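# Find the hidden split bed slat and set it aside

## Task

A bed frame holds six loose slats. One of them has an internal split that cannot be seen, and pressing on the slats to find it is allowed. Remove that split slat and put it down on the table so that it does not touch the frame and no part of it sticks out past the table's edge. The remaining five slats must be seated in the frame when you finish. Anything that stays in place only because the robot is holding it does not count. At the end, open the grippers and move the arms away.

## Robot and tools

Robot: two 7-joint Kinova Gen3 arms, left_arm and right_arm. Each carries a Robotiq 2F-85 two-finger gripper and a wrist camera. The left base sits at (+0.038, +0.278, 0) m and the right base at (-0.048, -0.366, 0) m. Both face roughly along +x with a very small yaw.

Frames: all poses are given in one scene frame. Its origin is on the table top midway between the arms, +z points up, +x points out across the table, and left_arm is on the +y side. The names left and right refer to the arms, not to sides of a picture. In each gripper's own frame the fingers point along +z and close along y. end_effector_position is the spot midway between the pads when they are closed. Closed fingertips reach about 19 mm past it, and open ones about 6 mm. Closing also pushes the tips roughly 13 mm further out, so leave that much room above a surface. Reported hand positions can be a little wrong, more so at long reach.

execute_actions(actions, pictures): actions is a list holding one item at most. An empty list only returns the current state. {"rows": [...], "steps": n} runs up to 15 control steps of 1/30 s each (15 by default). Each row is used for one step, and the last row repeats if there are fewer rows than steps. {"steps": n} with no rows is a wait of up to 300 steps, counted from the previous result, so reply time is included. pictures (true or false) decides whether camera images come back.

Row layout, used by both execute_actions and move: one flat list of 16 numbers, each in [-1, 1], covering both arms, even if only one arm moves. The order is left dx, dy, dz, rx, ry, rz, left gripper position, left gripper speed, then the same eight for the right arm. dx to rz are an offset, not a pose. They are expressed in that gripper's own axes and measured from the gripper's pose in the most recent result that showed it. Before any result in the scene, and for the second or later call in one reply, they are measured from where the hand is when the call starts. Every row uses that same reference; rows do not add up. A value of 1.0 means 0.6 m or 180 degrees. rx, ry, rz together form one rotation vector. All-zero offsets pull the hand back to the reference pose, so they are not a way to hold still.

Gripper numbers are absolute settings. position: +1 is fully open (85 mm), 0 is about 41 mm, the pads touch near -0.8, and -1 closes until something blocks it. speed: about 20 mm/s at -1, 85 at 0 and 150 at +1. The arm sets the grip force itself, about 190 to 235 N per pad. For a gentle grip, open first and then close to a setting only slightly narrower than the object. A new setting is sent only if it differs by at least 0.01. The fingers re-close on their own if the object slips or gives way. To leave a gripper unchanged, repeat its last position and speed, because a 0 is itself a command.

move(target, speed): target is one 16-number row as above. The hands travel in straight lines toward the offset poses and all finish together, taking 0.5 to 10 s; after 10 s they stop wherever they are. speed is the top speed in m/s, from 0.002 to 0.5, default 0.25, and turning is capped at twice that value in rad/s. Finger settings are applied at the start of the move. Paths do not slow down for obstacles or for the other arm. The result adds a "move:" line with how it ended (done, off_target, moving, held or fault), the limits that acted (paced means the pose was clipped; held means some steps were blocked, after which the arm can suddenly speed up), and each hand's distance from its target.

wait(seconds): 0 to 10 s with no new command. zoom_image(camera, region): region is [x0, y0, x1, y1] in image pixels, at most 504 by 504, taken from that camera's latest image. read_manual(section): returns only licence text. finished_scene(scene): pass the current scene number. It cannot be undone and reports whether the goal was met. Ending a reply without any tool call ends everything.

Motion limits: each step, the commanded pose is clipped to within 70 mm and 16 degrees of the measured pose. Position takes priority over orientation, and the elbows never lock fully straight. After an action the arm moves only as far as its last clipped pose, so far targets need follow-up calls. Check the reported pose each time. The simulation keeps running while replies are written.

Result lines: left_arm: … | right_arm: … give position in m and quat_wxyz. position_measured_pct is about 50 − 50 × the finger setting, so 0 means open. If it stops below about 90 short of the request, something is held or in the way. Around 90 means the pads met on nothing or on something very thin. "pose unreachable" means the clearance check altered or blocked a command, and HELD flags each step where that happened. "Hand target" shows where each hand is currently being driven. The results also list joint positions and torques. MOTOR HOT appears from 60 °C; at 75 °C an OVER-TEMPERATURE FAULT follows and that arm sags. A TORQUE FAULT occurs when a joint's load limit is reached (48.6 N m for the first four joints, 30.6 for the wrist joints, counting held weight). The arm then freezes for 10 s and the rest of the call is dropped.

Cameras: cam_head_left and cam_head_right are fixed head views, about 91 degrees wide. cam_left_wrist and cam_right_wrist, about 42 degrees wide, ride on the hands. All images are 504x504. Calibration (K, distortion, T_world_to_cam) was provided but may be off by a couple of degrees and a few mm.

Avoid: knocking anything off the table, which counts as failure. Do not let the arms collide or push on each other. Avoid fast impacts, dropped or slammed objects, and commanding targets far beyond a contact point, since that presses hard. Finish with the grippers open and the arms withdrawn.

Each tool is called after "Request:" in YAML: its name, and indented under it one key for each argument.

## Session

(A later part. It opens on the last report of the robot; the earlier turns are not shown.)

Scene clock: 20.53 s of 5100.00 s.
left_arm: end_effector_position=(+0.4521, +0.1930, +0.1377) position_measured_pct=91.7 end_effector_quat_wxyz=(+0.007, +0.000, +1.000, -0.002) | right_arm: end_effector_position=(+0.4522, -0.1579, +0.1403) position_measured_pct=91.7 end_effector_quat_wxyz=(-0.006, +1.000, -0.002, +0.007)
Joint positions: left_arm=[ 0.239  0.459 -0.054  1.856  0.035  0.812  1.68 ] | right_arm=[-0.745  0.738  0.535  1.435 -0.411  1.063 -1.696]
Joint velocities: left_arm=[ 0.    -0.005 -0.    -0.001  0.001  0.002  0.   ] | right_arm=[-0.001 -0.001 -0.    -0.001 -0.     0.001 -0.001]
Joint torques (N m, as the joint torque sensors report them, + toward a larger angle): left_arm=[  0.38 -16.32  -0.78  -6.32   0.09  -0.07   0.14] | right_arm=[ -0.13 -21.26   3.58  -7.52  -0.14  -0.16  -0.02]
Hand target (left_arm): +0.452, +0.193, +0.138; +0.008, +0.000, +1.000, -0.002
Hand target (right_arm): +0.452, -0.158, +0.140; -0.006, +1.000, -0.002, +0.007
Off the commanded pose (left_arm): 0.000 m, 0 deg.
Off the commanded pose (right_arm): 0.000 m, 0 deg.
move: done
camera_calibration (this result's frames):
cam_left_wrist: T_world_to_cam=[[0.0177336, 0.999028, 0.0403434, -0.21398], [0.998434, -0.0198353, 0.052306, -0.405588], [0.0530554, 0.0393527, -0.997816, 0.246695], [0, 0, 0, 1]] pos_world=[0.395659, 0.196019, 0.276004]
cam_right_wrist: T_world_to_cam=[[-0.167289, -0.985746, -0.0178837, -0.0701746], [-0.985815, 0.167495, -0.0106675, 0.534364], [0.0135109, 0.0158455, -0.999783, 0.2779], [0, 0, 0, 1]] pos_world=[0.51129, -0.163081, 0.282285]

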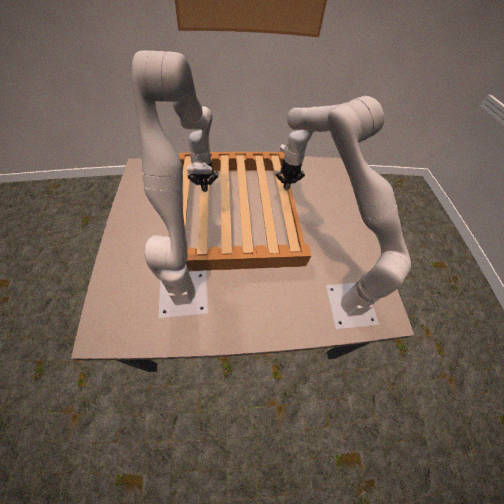

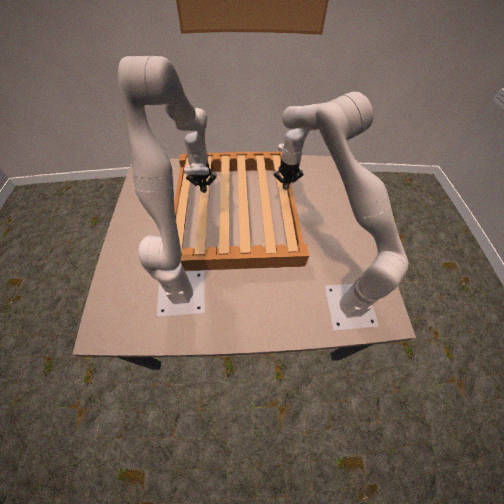

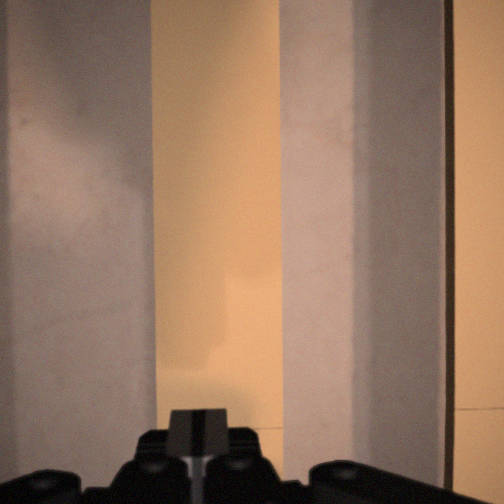

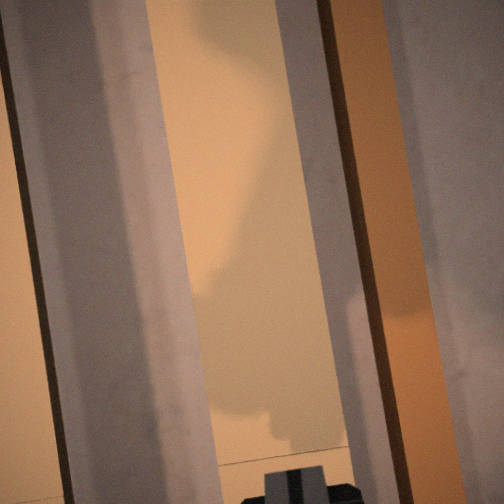

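Request:
move:
  target: [0,0.157,0,0,0,0,-1,0,0,-0.152,0,0,0,0,-1,0]
  speed: 0.12

Request:
move:
  target: [0,0,0.085,0,0,0,-1,0,0,0,0.088,0,0,0,-1,0]
  speed: 0.03

Request:
move:
  target: [0,0,-0.08,0,0,0,-1,0,0,0,-0.08,0,0,0,-1,0]
  speed: 0.1

Request:
move:
  target: [0,0,0,0,0,0,-1,0,0,-0.148,0,0,0,0,-1,0]
  speed: 0.12

Request:
move:
  target: [0,0,0,0,0,0,-1,0,0,0,0.095,0,0,0,-1,0]
  speed: 0.03

Request:
move:
  target: [0,0,0,0,0,0,-1,0,0,0,-0.08,0,0,0,-1,0]
  speed: 0.1

Scene clock: 28.33 s of 5100.00 s.
left_arm: end_effector_position=(+0.4523, +0.2869, +0.1375) position_measured_pct=91.7 end_effector_quat_wxyz=(+0.008, +0.001, +1.000, -0.002) | right_arm: end_effector_position=(+0.4522, -0.0669, +0.1412) position_measured_pct=91.7 end_effector_quat_wxyz=(-0.006, +1.000, -0.002, +0.006)
Joint positions: left_arm=[ 0.023  0.444 -0.07   1.883  0.05   0.801  1.438] | right_arm=[-0.853  0.824  0.532  1.257 -0.424  1.153 -1.865]
Joint velocities: left_arm=[-0.007 -0.    -0.004 -0.001  0.002  0.    -0.004] | right_arm=[-0.001  0.005 -0.001 -0.003  0.     0.002 -0.001]
Joint torques (N m, as the joint torque sensors report them, + toward a larger angle): left_arm=[ -0.52 -15.47  -1.01  -6.49   0.02  -0.05   0.39] | right_arm=[ -0.4  -22.69   3.74  -8.07   0.05  -0.58   0.53]
Hand target (left_arm): +0.452, +0.287, +0.138; +0.008, +0.000, +1.000, -0.002
Hand target (right_arm): +0.452, -0.067, +0.141; -0.006, +1.000, -0.002, +0.006
Off the commanded pose (left_arm): 0.000 m, 0 deg.
Off the commanded pose (right_arm): 0.001 m, 0 deg.
After step 90, 3.67 s passed at rest.
move: done
camera_calibration (this result's frames):
cam_left_wrist: T_world_to_cam=[[0.0186512, 0.999015, 0.0402728, -0.308235], [0.998385, -0.0207708, 0.0528711, -0.403742], [0.0536555, 0.0392217, -0.997789, 0.242628], [0, 0, 0, 1]] pos_world=[0.39582, 0.290029, 0.275851]
cam_right_wrist: T_world_to_cam=[[-0.167364, -0.985732, -0.017943, 0.0195681], [-0.985806, 0.167566, -0.0104272, 0.519025], [0.013285, 0.0159432, -0.999785, 0.277515], [0, 0, 0, 1]] pos_world=[0.511246, -0.0721066, 0.283218]

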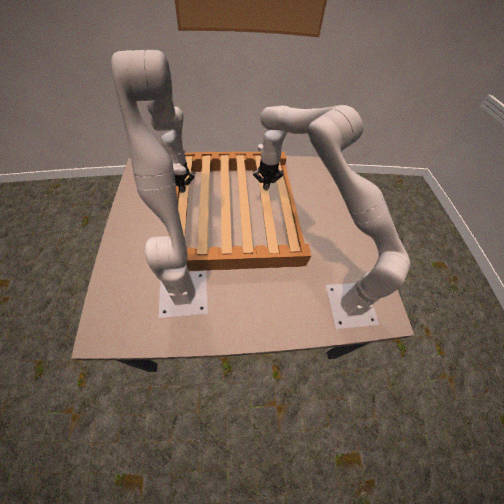

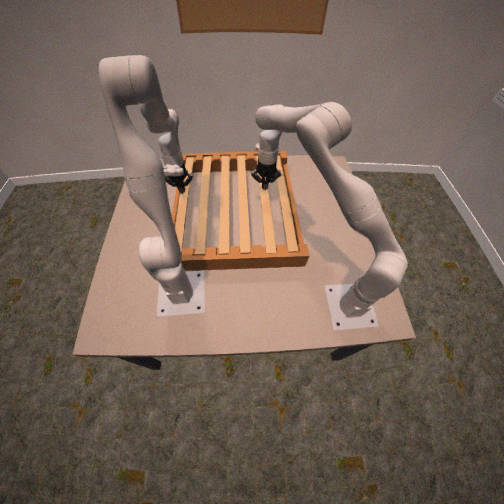

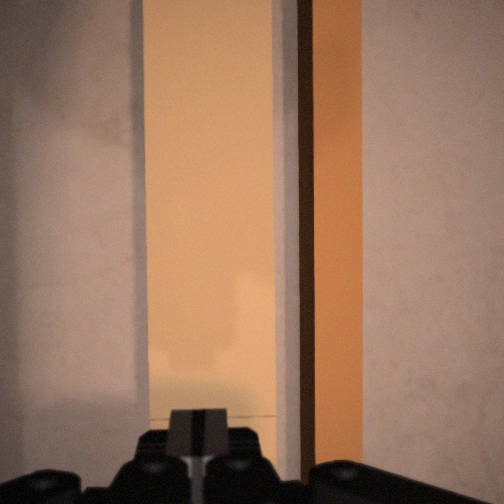

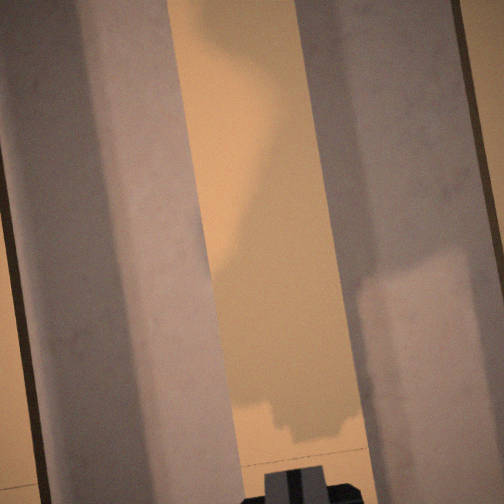

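Scene clock: 30.33 s of 5100.00 s.
left_arm: end_effector_position=(+0.4554, +0.2870, +0.0950) position_measured_pct=91.7 end_effector_quat_wxyz=(+0.014, +0.001, +1.000, -0.002) | right_arm: end_effector_position=(+0.4533, -0.0664, +0.0897) position_measured_pct=91.7 end_effector_quat_wxyz=(-0.006, +1.000, -0.002, +0.007)
Joint positions: left_arm=[ 0.018  0.521 -0.064  1.936  0.063  0.659  1.426] | right_arm=[-0.844  0.886  0.505  1.311 -0.455  1.039 -1.839]
Joint velocities: left_arm=[-0.    -0.    -0.     0.     0.002 -0.003 -0.001] | right_arm=[ 0.001  0.    -0.001  0.     0.    -0.003  0.001]
Joint torques (N m, as the joint torque sensors report them, + toward a larger angle): left_arm=[ 0.17 -0.41 -0.47 -4.05  0.17 -4.35  0.03] | right_arm=[ -0.13 -21.76   3.47  -7.49   0.03  -0.26   0.06]
Hand target (left_arm): +0.453, +0.287, +0.087; +0.008, +0.000, +1.000, -0.002
Hand target (right_arm): +0.453, -0.067, +0.088; -0.006, +1.000, -0.002, +0.006
Off the commanded pose (left_arm): 0.009 m, 1 deg.
Off the commanded pose (right_arm): 0.001 m, 0 deg.
move: off_target (left_arm)
camera_calibration (this result's frames):
cam_left_wrist: T_world_to_cam=[[0.0181105, 0.999001, 0.0408536, -0.306426], [0.997583, -0.0207958, 0.0662926, -0.405487], [0.067076, 0.0395543, -0.996964, 0.19374], [0, 0, 0, 1]] pos_world=[0.397062, 0.290024, 0.232551]
cam_right_wrist: T_world_to_cam=[[-0.167827, -0.985632, -0.0190672, 0.0196113], [-0.985708, 0.168064, -0.0116156, 0.519623], [0.0146532, 0.0168453, -0.999751, 0.225398], [0, 0, 0, 1]] pos_world=[0.512185, -0.0717975, 0.231752]

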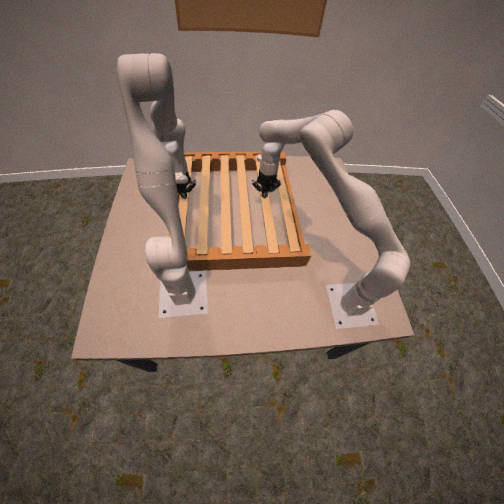

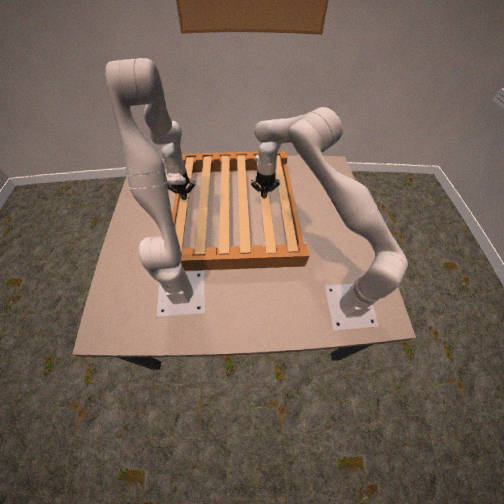

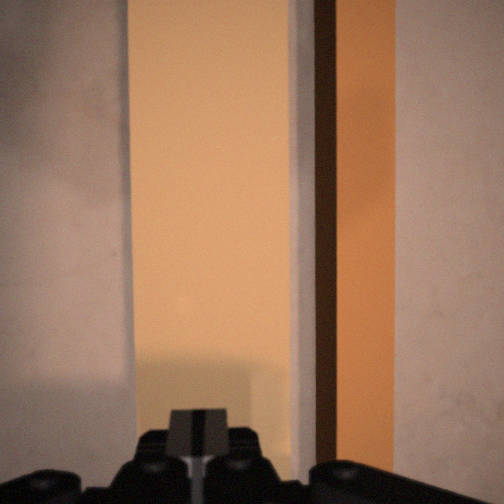

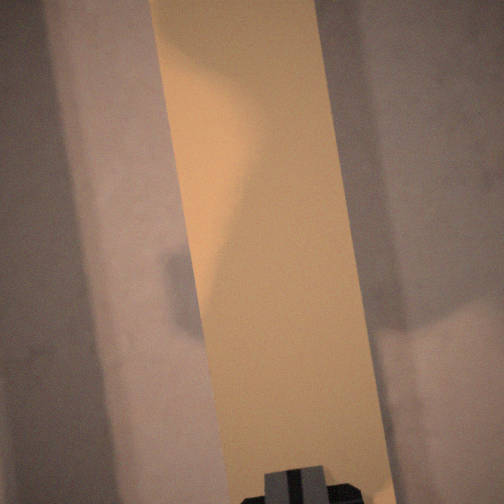

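Scene clock: 31.17 s of 5100.00 s.
left_arm: end_effector_position=(+0.4540, +0.2870, +0.1428) position_measured_pct=91.7 end_effector_quat_wxyz=(+0.014, +0.001, +1.000, -0.002) | right_arm: end_effector_position=(+0.4525, -0.0668, +0.1376) position_measured_pct=91.7 end_effector_quat_wxyz=(-0.006, +1.000, -0.002, +0.007)
Joint positions: left_arm=[ 0.023  0.431 -0.07   1.884  0.05   0.8    1.437] | right_arm=[-0.852  0.827  0.53   1.262 -0.426  1.143 -1.863]
Joint velocities: left_arm=[ 0.001 -0.005  0.    -0.001  0.     0.001  0.   ] | right_arm=[-0.    -0.001 -0.    -0.001 -0.001  0.001 -0.001]
Joint torques (N m, as the joint torque sensors report them, + toward a larger angle): left_arm=[ -0.02 -15.11  -1.    -6.74  -0.16  -0.09   0.  ] | right_arm=[  0.17 -22.86   4.03  -8.12   0.13  -0.17   0.26]
Hand target (left_arm): +0.454, +0.287, +0.143; +0.014, +0.001, +1.000, -0.002
Hand target (right_arm): +0.453, -0.067, +0.138; -0.006, +1.000, -0.002, +0.007
Off the commanded pose (left_arm): 0.000 m, 0 deg.
Off the commanded pose (right_arm): 0.000 m, 0 deg.
move: done
camera_calibration (this result's frames):
cam_left_wrist: T_world_to_cam=[[0.0183991, 0.998998, 0.0408094, -0.308523], [0.997606, -0.0210643, 0.06587, -0.407165], [0.0666635, 0.0394998, -0.996993, 0.241724], [0, 0, 0, 1]] pos_world=[0.395752, 0.290089, 0.280408]
cam_right_wrist: T_world_to_cam=[[-0.167478, -0.985691, -0.0191077, 0.0198419], [-0.985769, 0.167714, -0.0114792, 0.519469], [0.0145195, 0.0169133, -0.999752, 0.273366], [0, 0, 0, 1]] pos_world=[0.511431, -0.0721879, 0.27964]

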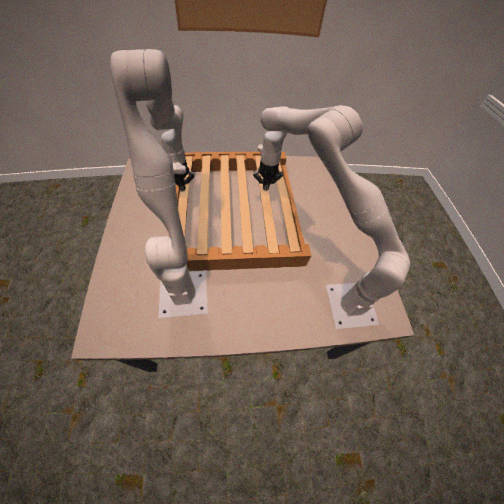

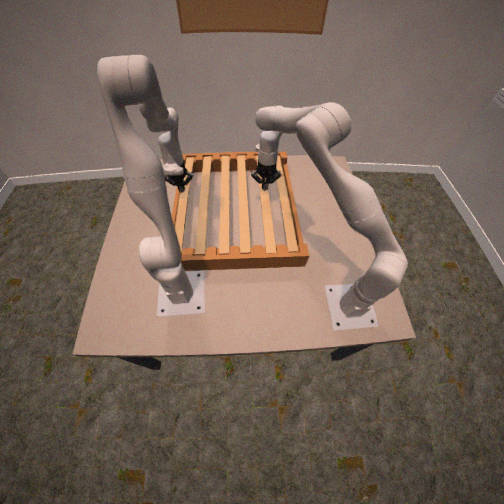

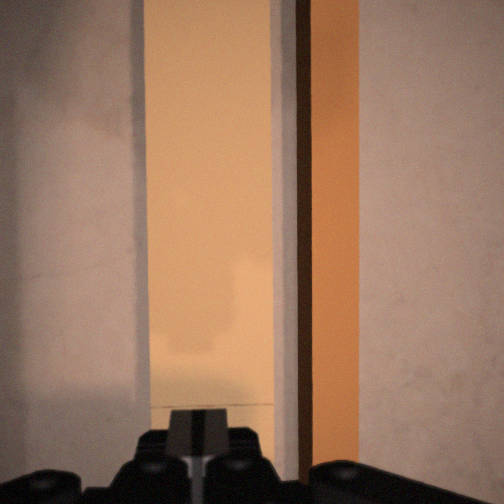

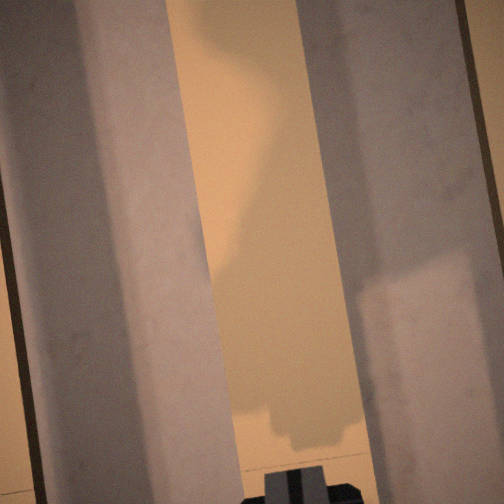

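Scene clock: 32.30 s of 5100.00 s.
left_arm: end_effector_position=(+0.4540, +0.2870, +0.1428) position_measured_pct=91.7 end_effector_quat_wxyz=(+0.014, +0.001, +1.000, -0.002) | right_arm: end_effector_position=(+0.4525, +0.0219, +0.1387) position_measured_pct=91.7 end_effector_quat_wxyz=(-0.006, +1.000, -0.002, +0.007)
Joint positions: left_arm=[ 0.023  0.431 -0.07   1.884  0.05   0.8    1.437] | right_arm=[-0.919  0.943  0.526  1.007 -0.442  1.272 -2.027]
Joint velocities: left_arm=[ 0.     0.001 -0.    -0.     0.001  0.     0.001] | right_arm=[ 0.001  0.006 -0.    -0.004  0.     0.003 -0.001]
Joint torques (N m, as the joint torque sensors report them, + toward a larger angle): left_arm=[ -0.07 -15.14  -0.53  -6.81   0.04  -0.23   0.18] | right_arm=[ -0.48 -25.39   3.95  -8.98   0.    -0.29   0.24]
Hand target (left_arm): +0.454, +0.287, +0.143; +0.014, +0.001, +1.000, -0.002
Hand target (right_arm): +0.452, +0.022, +0.138; -0.006, +1.000, -0.002, +0.007
Off the commanded pose (left_arm): 0.000 m, 0 deg.
Off the commanded pose (right_arm): 0.000 m, 0 deg.
move: done
camera_calibration (this result's frames):
cam_left_wrist: T_world_to_cam=[[0.018399, 0.998998, 0.0408097, -0.308523], [0.997606, -0.0210642, 0.0658722, -0.407167], [0.0666658, 0.0395, -0.996993, 0.241723], [0, 0, 0, 1]] pos_world=[0.395754, 0.290089, 0.280408]
cam_right_wrist: T_world_to_cam=[[-0.167288, -0.985718, -0.0193358, 0.107258], [-0.985804, 0.167523, -0.011215, 0.504521], [0.014294, 0.0171852, -0.99975, 0.273098], [0, 0, 0, 1]] pos_world=[0.511399, 0.0165139, 0.280761]

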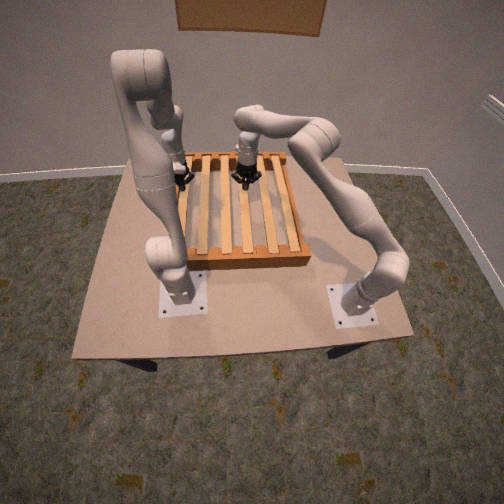

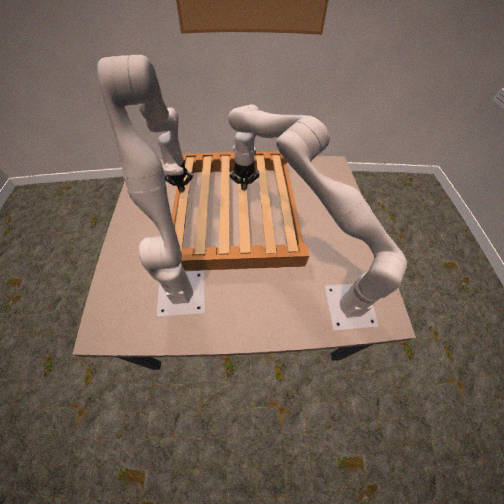

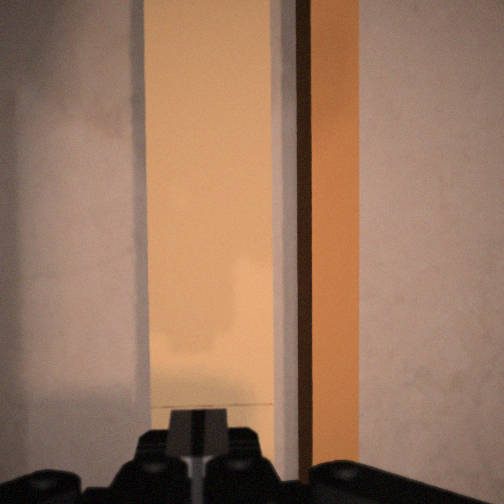

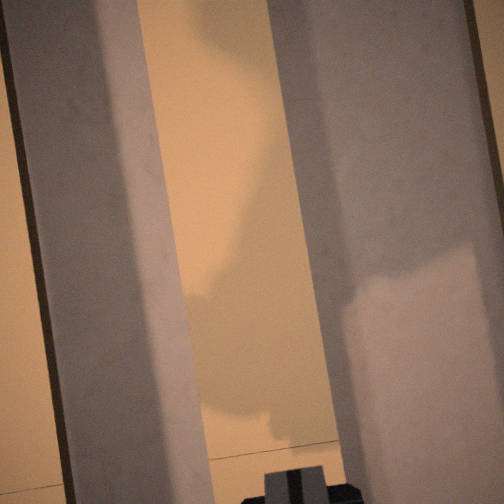

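Scene clock: 34.43 s of 5100.00 s.
left_arm: end_effector_position=(+0.4540, +0.2870, +0.1428) position_measured_pct=91.7 end_effector_quat_wxyz=(+0.014, +0.001, +1.000, -0.002) | right_arm: end_effector_position=(+0.4573, +0.0253, +0.0976) position_measured_pct=91.7 end_effector_quat_wxyz=(-0.014, +1.000, -0.002, +0.015)
Joint positions: left_arm=[ 0.023  0.431 -0.07   1.884  0.05   0.8    1.437] | right_arm=[-0.919  0.982  0.509  1.065 -0.465  1.157 -2.004]
Joint velocities: left_arm=[ 0.001 -0.001 -0.     0.001  0.     0.     0.   ] | right_arm=[ 0.001 -0.001 -0.002  0.002  0.001 -0.001  0.001]
Joint torques (N m, as the joint torque sensors report them, + toward a larger angle): left_arm=[ -0.08 -14.93  -0.61  -6.96   0.07  -0.21   0.09] | right_arm=[ 0.   -8.47  1.18 -3.97 -0.42 -2.62  0.17]
Hand target (left_arm): +0.454, +0.287, +0.143; +0.014, +0.001, +1.000, -0.002
Hand target (right_arm): +0.453, +0.022, +0.082; -0.006, +1.000, -0.002, +0.007
Off the commanded pose (left_arm): 0.000 m, 0 deg.
Off the commanded pose (right_arm): 0.017 m, 1 deg.
move: off_target (right_arm)
camera_calibration (this result's frames):
cam_left_wrist: T_world_to_cam=[[0.018399, 0.998998, 0.0408099, -0.308524], [0.997606, -0.0210644, 0.0658746, -0.407168], [0.0666682, 0.0395002, -0.996993, 0.241722], [0, 0, 0, 1]] pos_world=[0.395755, 0.29009, 0.280408]
cam_right_wrist: T_world_to_cam=[[-0.166638, -0.985313, -0.037279, 0.112], [-0.985548, 0.167607, -0.0245566, 0.509479], [0.0304442, 0.0326482, -0.999003, 0.224], [0, 0, 0, 1]] pos_world=[0.51396, 0.0176492, 0.240463]

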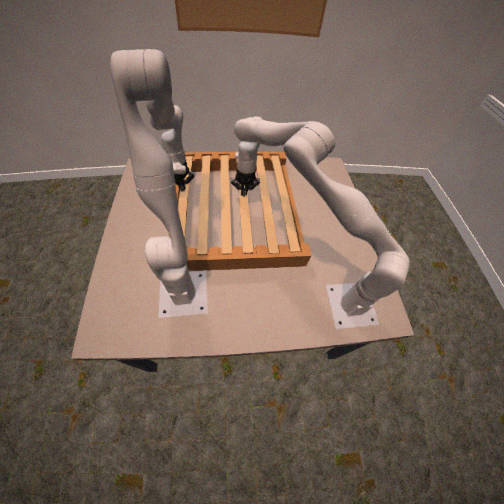

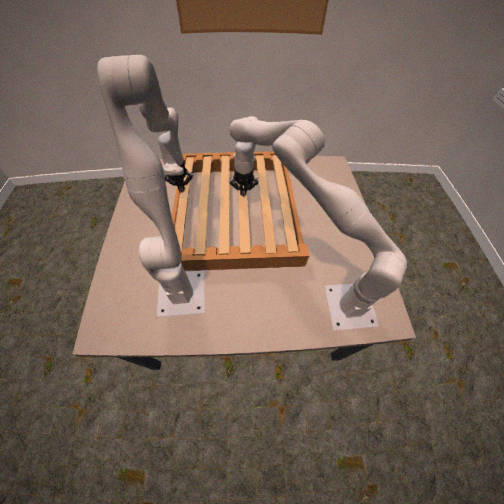

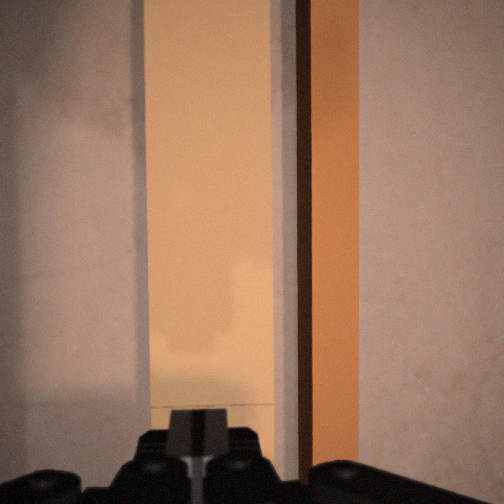

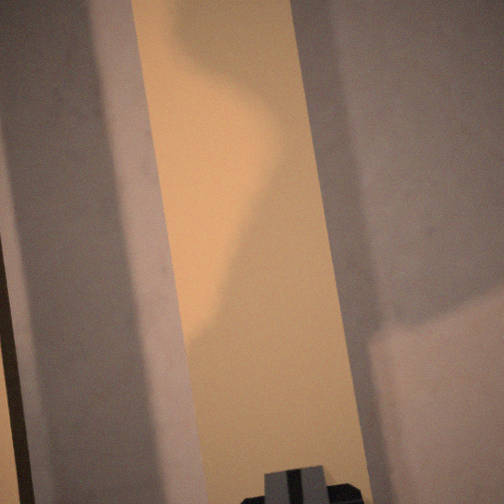

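Scene clock: 35.27 s of 5100.00 s.
left_arm: end_effector_position=(+0.4540, +0.2870, +0.1428) position_measured_pct=91.7 end_effector_quat_wxyz=(+0.014, +0.001, +1.000, -0.002) | right_arm: end_effector_position=(+0.4557, +0.0241, +0.1455) position_measured_pct=91.7 end_effector_quat_wxyz=(-0.014, +1.000, -0.002, +0.015)
Joint positions: left_arm=[ 0.023  0.431 -0.07   1.884  0.05   0.8    1.437] | right_arm=[-0.92   0.929  0.526  1.014 -0.444  1.257 -2.023]
Joint velocities: left_arm=[-0.    -0.001 -0.    -0.    -0.001 -0.001  0.001] | right_arm=[ 0.    -0.    -0.    -0.001  0.     0.001 -0.002]
Joint torques (N m, as the joint torque sensors report them, + toward a larger angle): left_arm=[  0.05 -15.    -1.04  -6.53  -0.06  -0.18   0.16] | right_arm=[ -0.05 -24.94   3.47  -8.25   0.3   -0.2    0.09]
Hand target (left_arm): +0.454, +0.287, +0.143; +0.014, +0.001, +1.000, -0.002
Hand target (right_arm): +0.456, +0.024, +0.146; -0.014, +1.000, -0.002, +0.015
Off the commanded pose (left_arm): 0.000 m, 0 deg.
Off the commanded pose (right_arm): 0.000 m, 0 deg.
move: done
camera_calibration (this result's frames):
cam_left_wrist: T_world_to_cam=[[0.0183989, 0.998998, 0.04081, -0.308524], [0.997605, -0.0210644, 0.065877, -0.40717], [0.0666706, 0.0395003, -0.996993, 0.241721], [0, 0, 0, 1]] pos_world=[0.395756, 0.29009, 0.280408]
cam_right_wrist: T_world_to_cam=[[-0.166229, -0.985379, -0.0373521, 0.11223], [-0.98562, 0.167197, -0.0244613, 0.509321], [0.0303488, 0.0327488, -0.999003, 0.271996], [0, 0, 0, 1]] pos_world=[0.512398, 0.016525, 0.288376]

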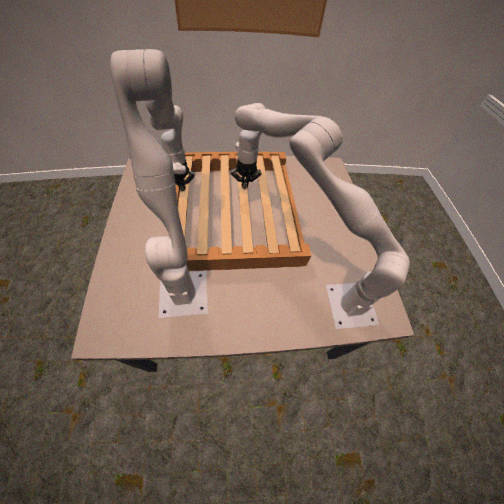

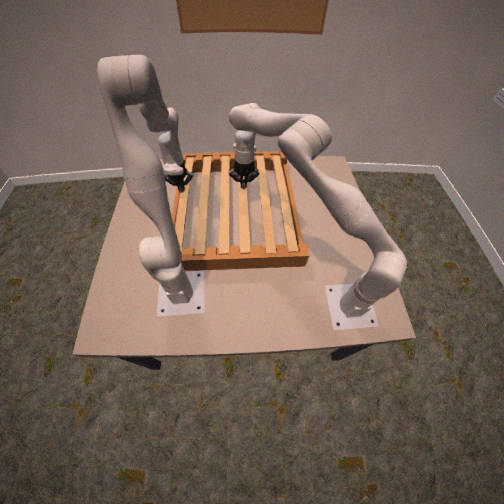

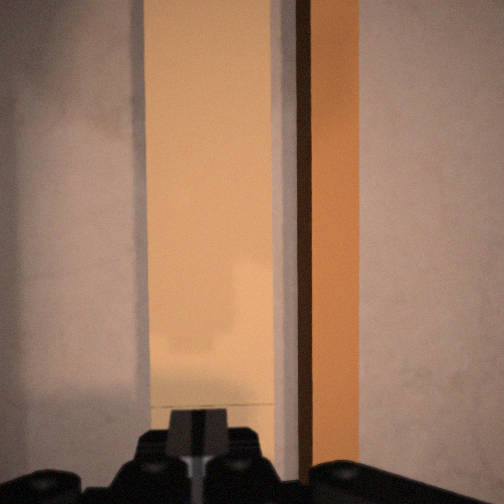

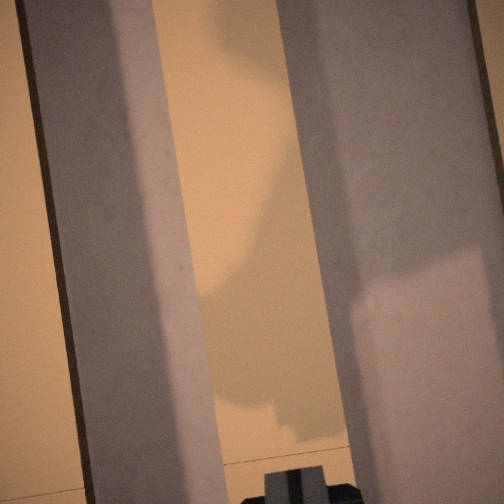

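Request:
move:
  target: [0,0.25,-0.17,0,0,0,-1,0,-0.008,0.157,0,-0.009,-0.0095,-0.001,0.6,1]
  speed: 0.12

Scene clock: 39.83 s of 5100.00 s.
left_arm: end_effector_position=(+0.4518, +0.4372, +0.2447) position_measured_pct=91.7 end_effector_quat_wxyz=(+0.015, +0.001, +1.000, -0.002) | right_arm: end_effector_position=(+0.4511, -0.0699, +0.1429) position_measured_pct=19.8 end_effector_quat_wxyz=(+0.000, +1.000, -0.000, +0.000)
Joint positions: left_arm=[-0.287  0.356 -0.125  1.619  0.066  1.145  1.081] | right_arm=[-0.848  0.827  0.532  1.242 -0.416  1.178 -1.865]
Joint velocities: left_arm=[-0.005  0.002 -0.004 -0.003  0.001  0.001 -0.002] | right_arm=[ 0.    -0.002  0.     0.001 -0.001  0.001  0.002]
Joint torques (N m, as the joint torque sensors report them, + toward a larger angle): left_arm=[ -0.48 -15.46  -0.41  -7.62   0.1    0.15   0.73] | right_arm=[ -0.02 -22.81   3.63  -8.06  -0.01  -0.04   0.05]
Hand target (left_arm): +0.452, +0.437, +0.245; +0.015, +0.001, +1.000, -0.002
Hand target (right_arm): +0.451, -0.070, +0.143; -0.000, +1.000, -0.000, +0.000
Off the commanded pose (left_arm): 0.001 m, 0 deg.
Off the commanded pose (right_arm): 0.000 m, 0 deg.
move: done
camera_calibration (this result's frames):
cam_left_wrist: T_world_to_cam=[[0.0196088, 0.998979, 0.0407113, -0.46317], [0.99751, -0.0223068, 0.0669112, -0.408154], [0.067751, 0.0392979, -0.996928, 0.337029], [0, 0, 0, 1]] pos_world=[0.393386, 0.440348, 0.38216]
cam_right_wrist: T_world_to_cam=[[-0.163831, -0.986478, -0.00463257, 0.012898], [-0.986488, 0.163834, -0.000190241, 0.517046], [0.000946639, 0.00453881, -0.999989, 0.284038], [0, 0, 0, 1]] pos_world=[0.511904, -0.0732751, 0.284193]

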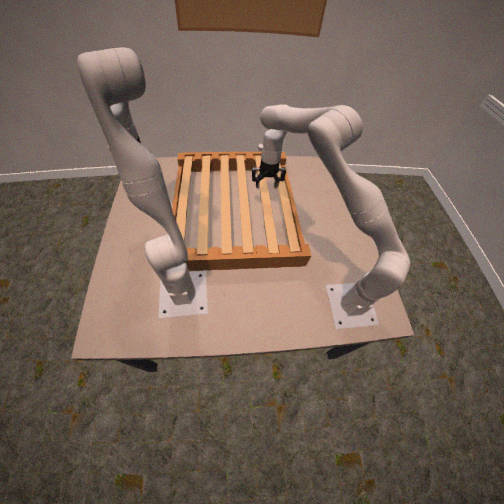

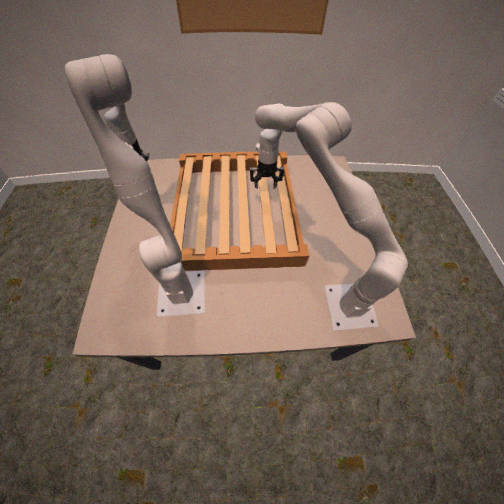

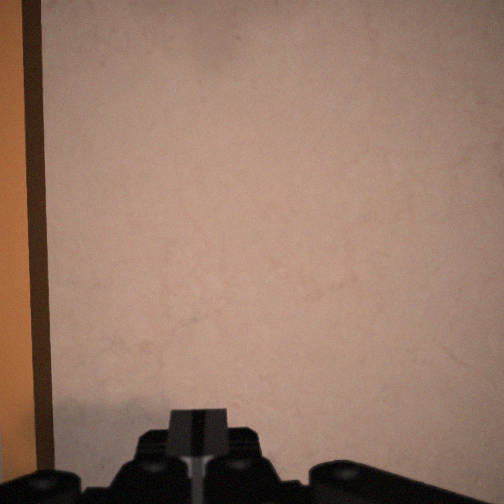

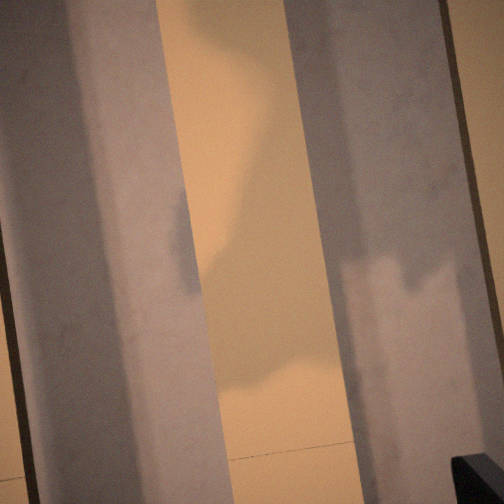

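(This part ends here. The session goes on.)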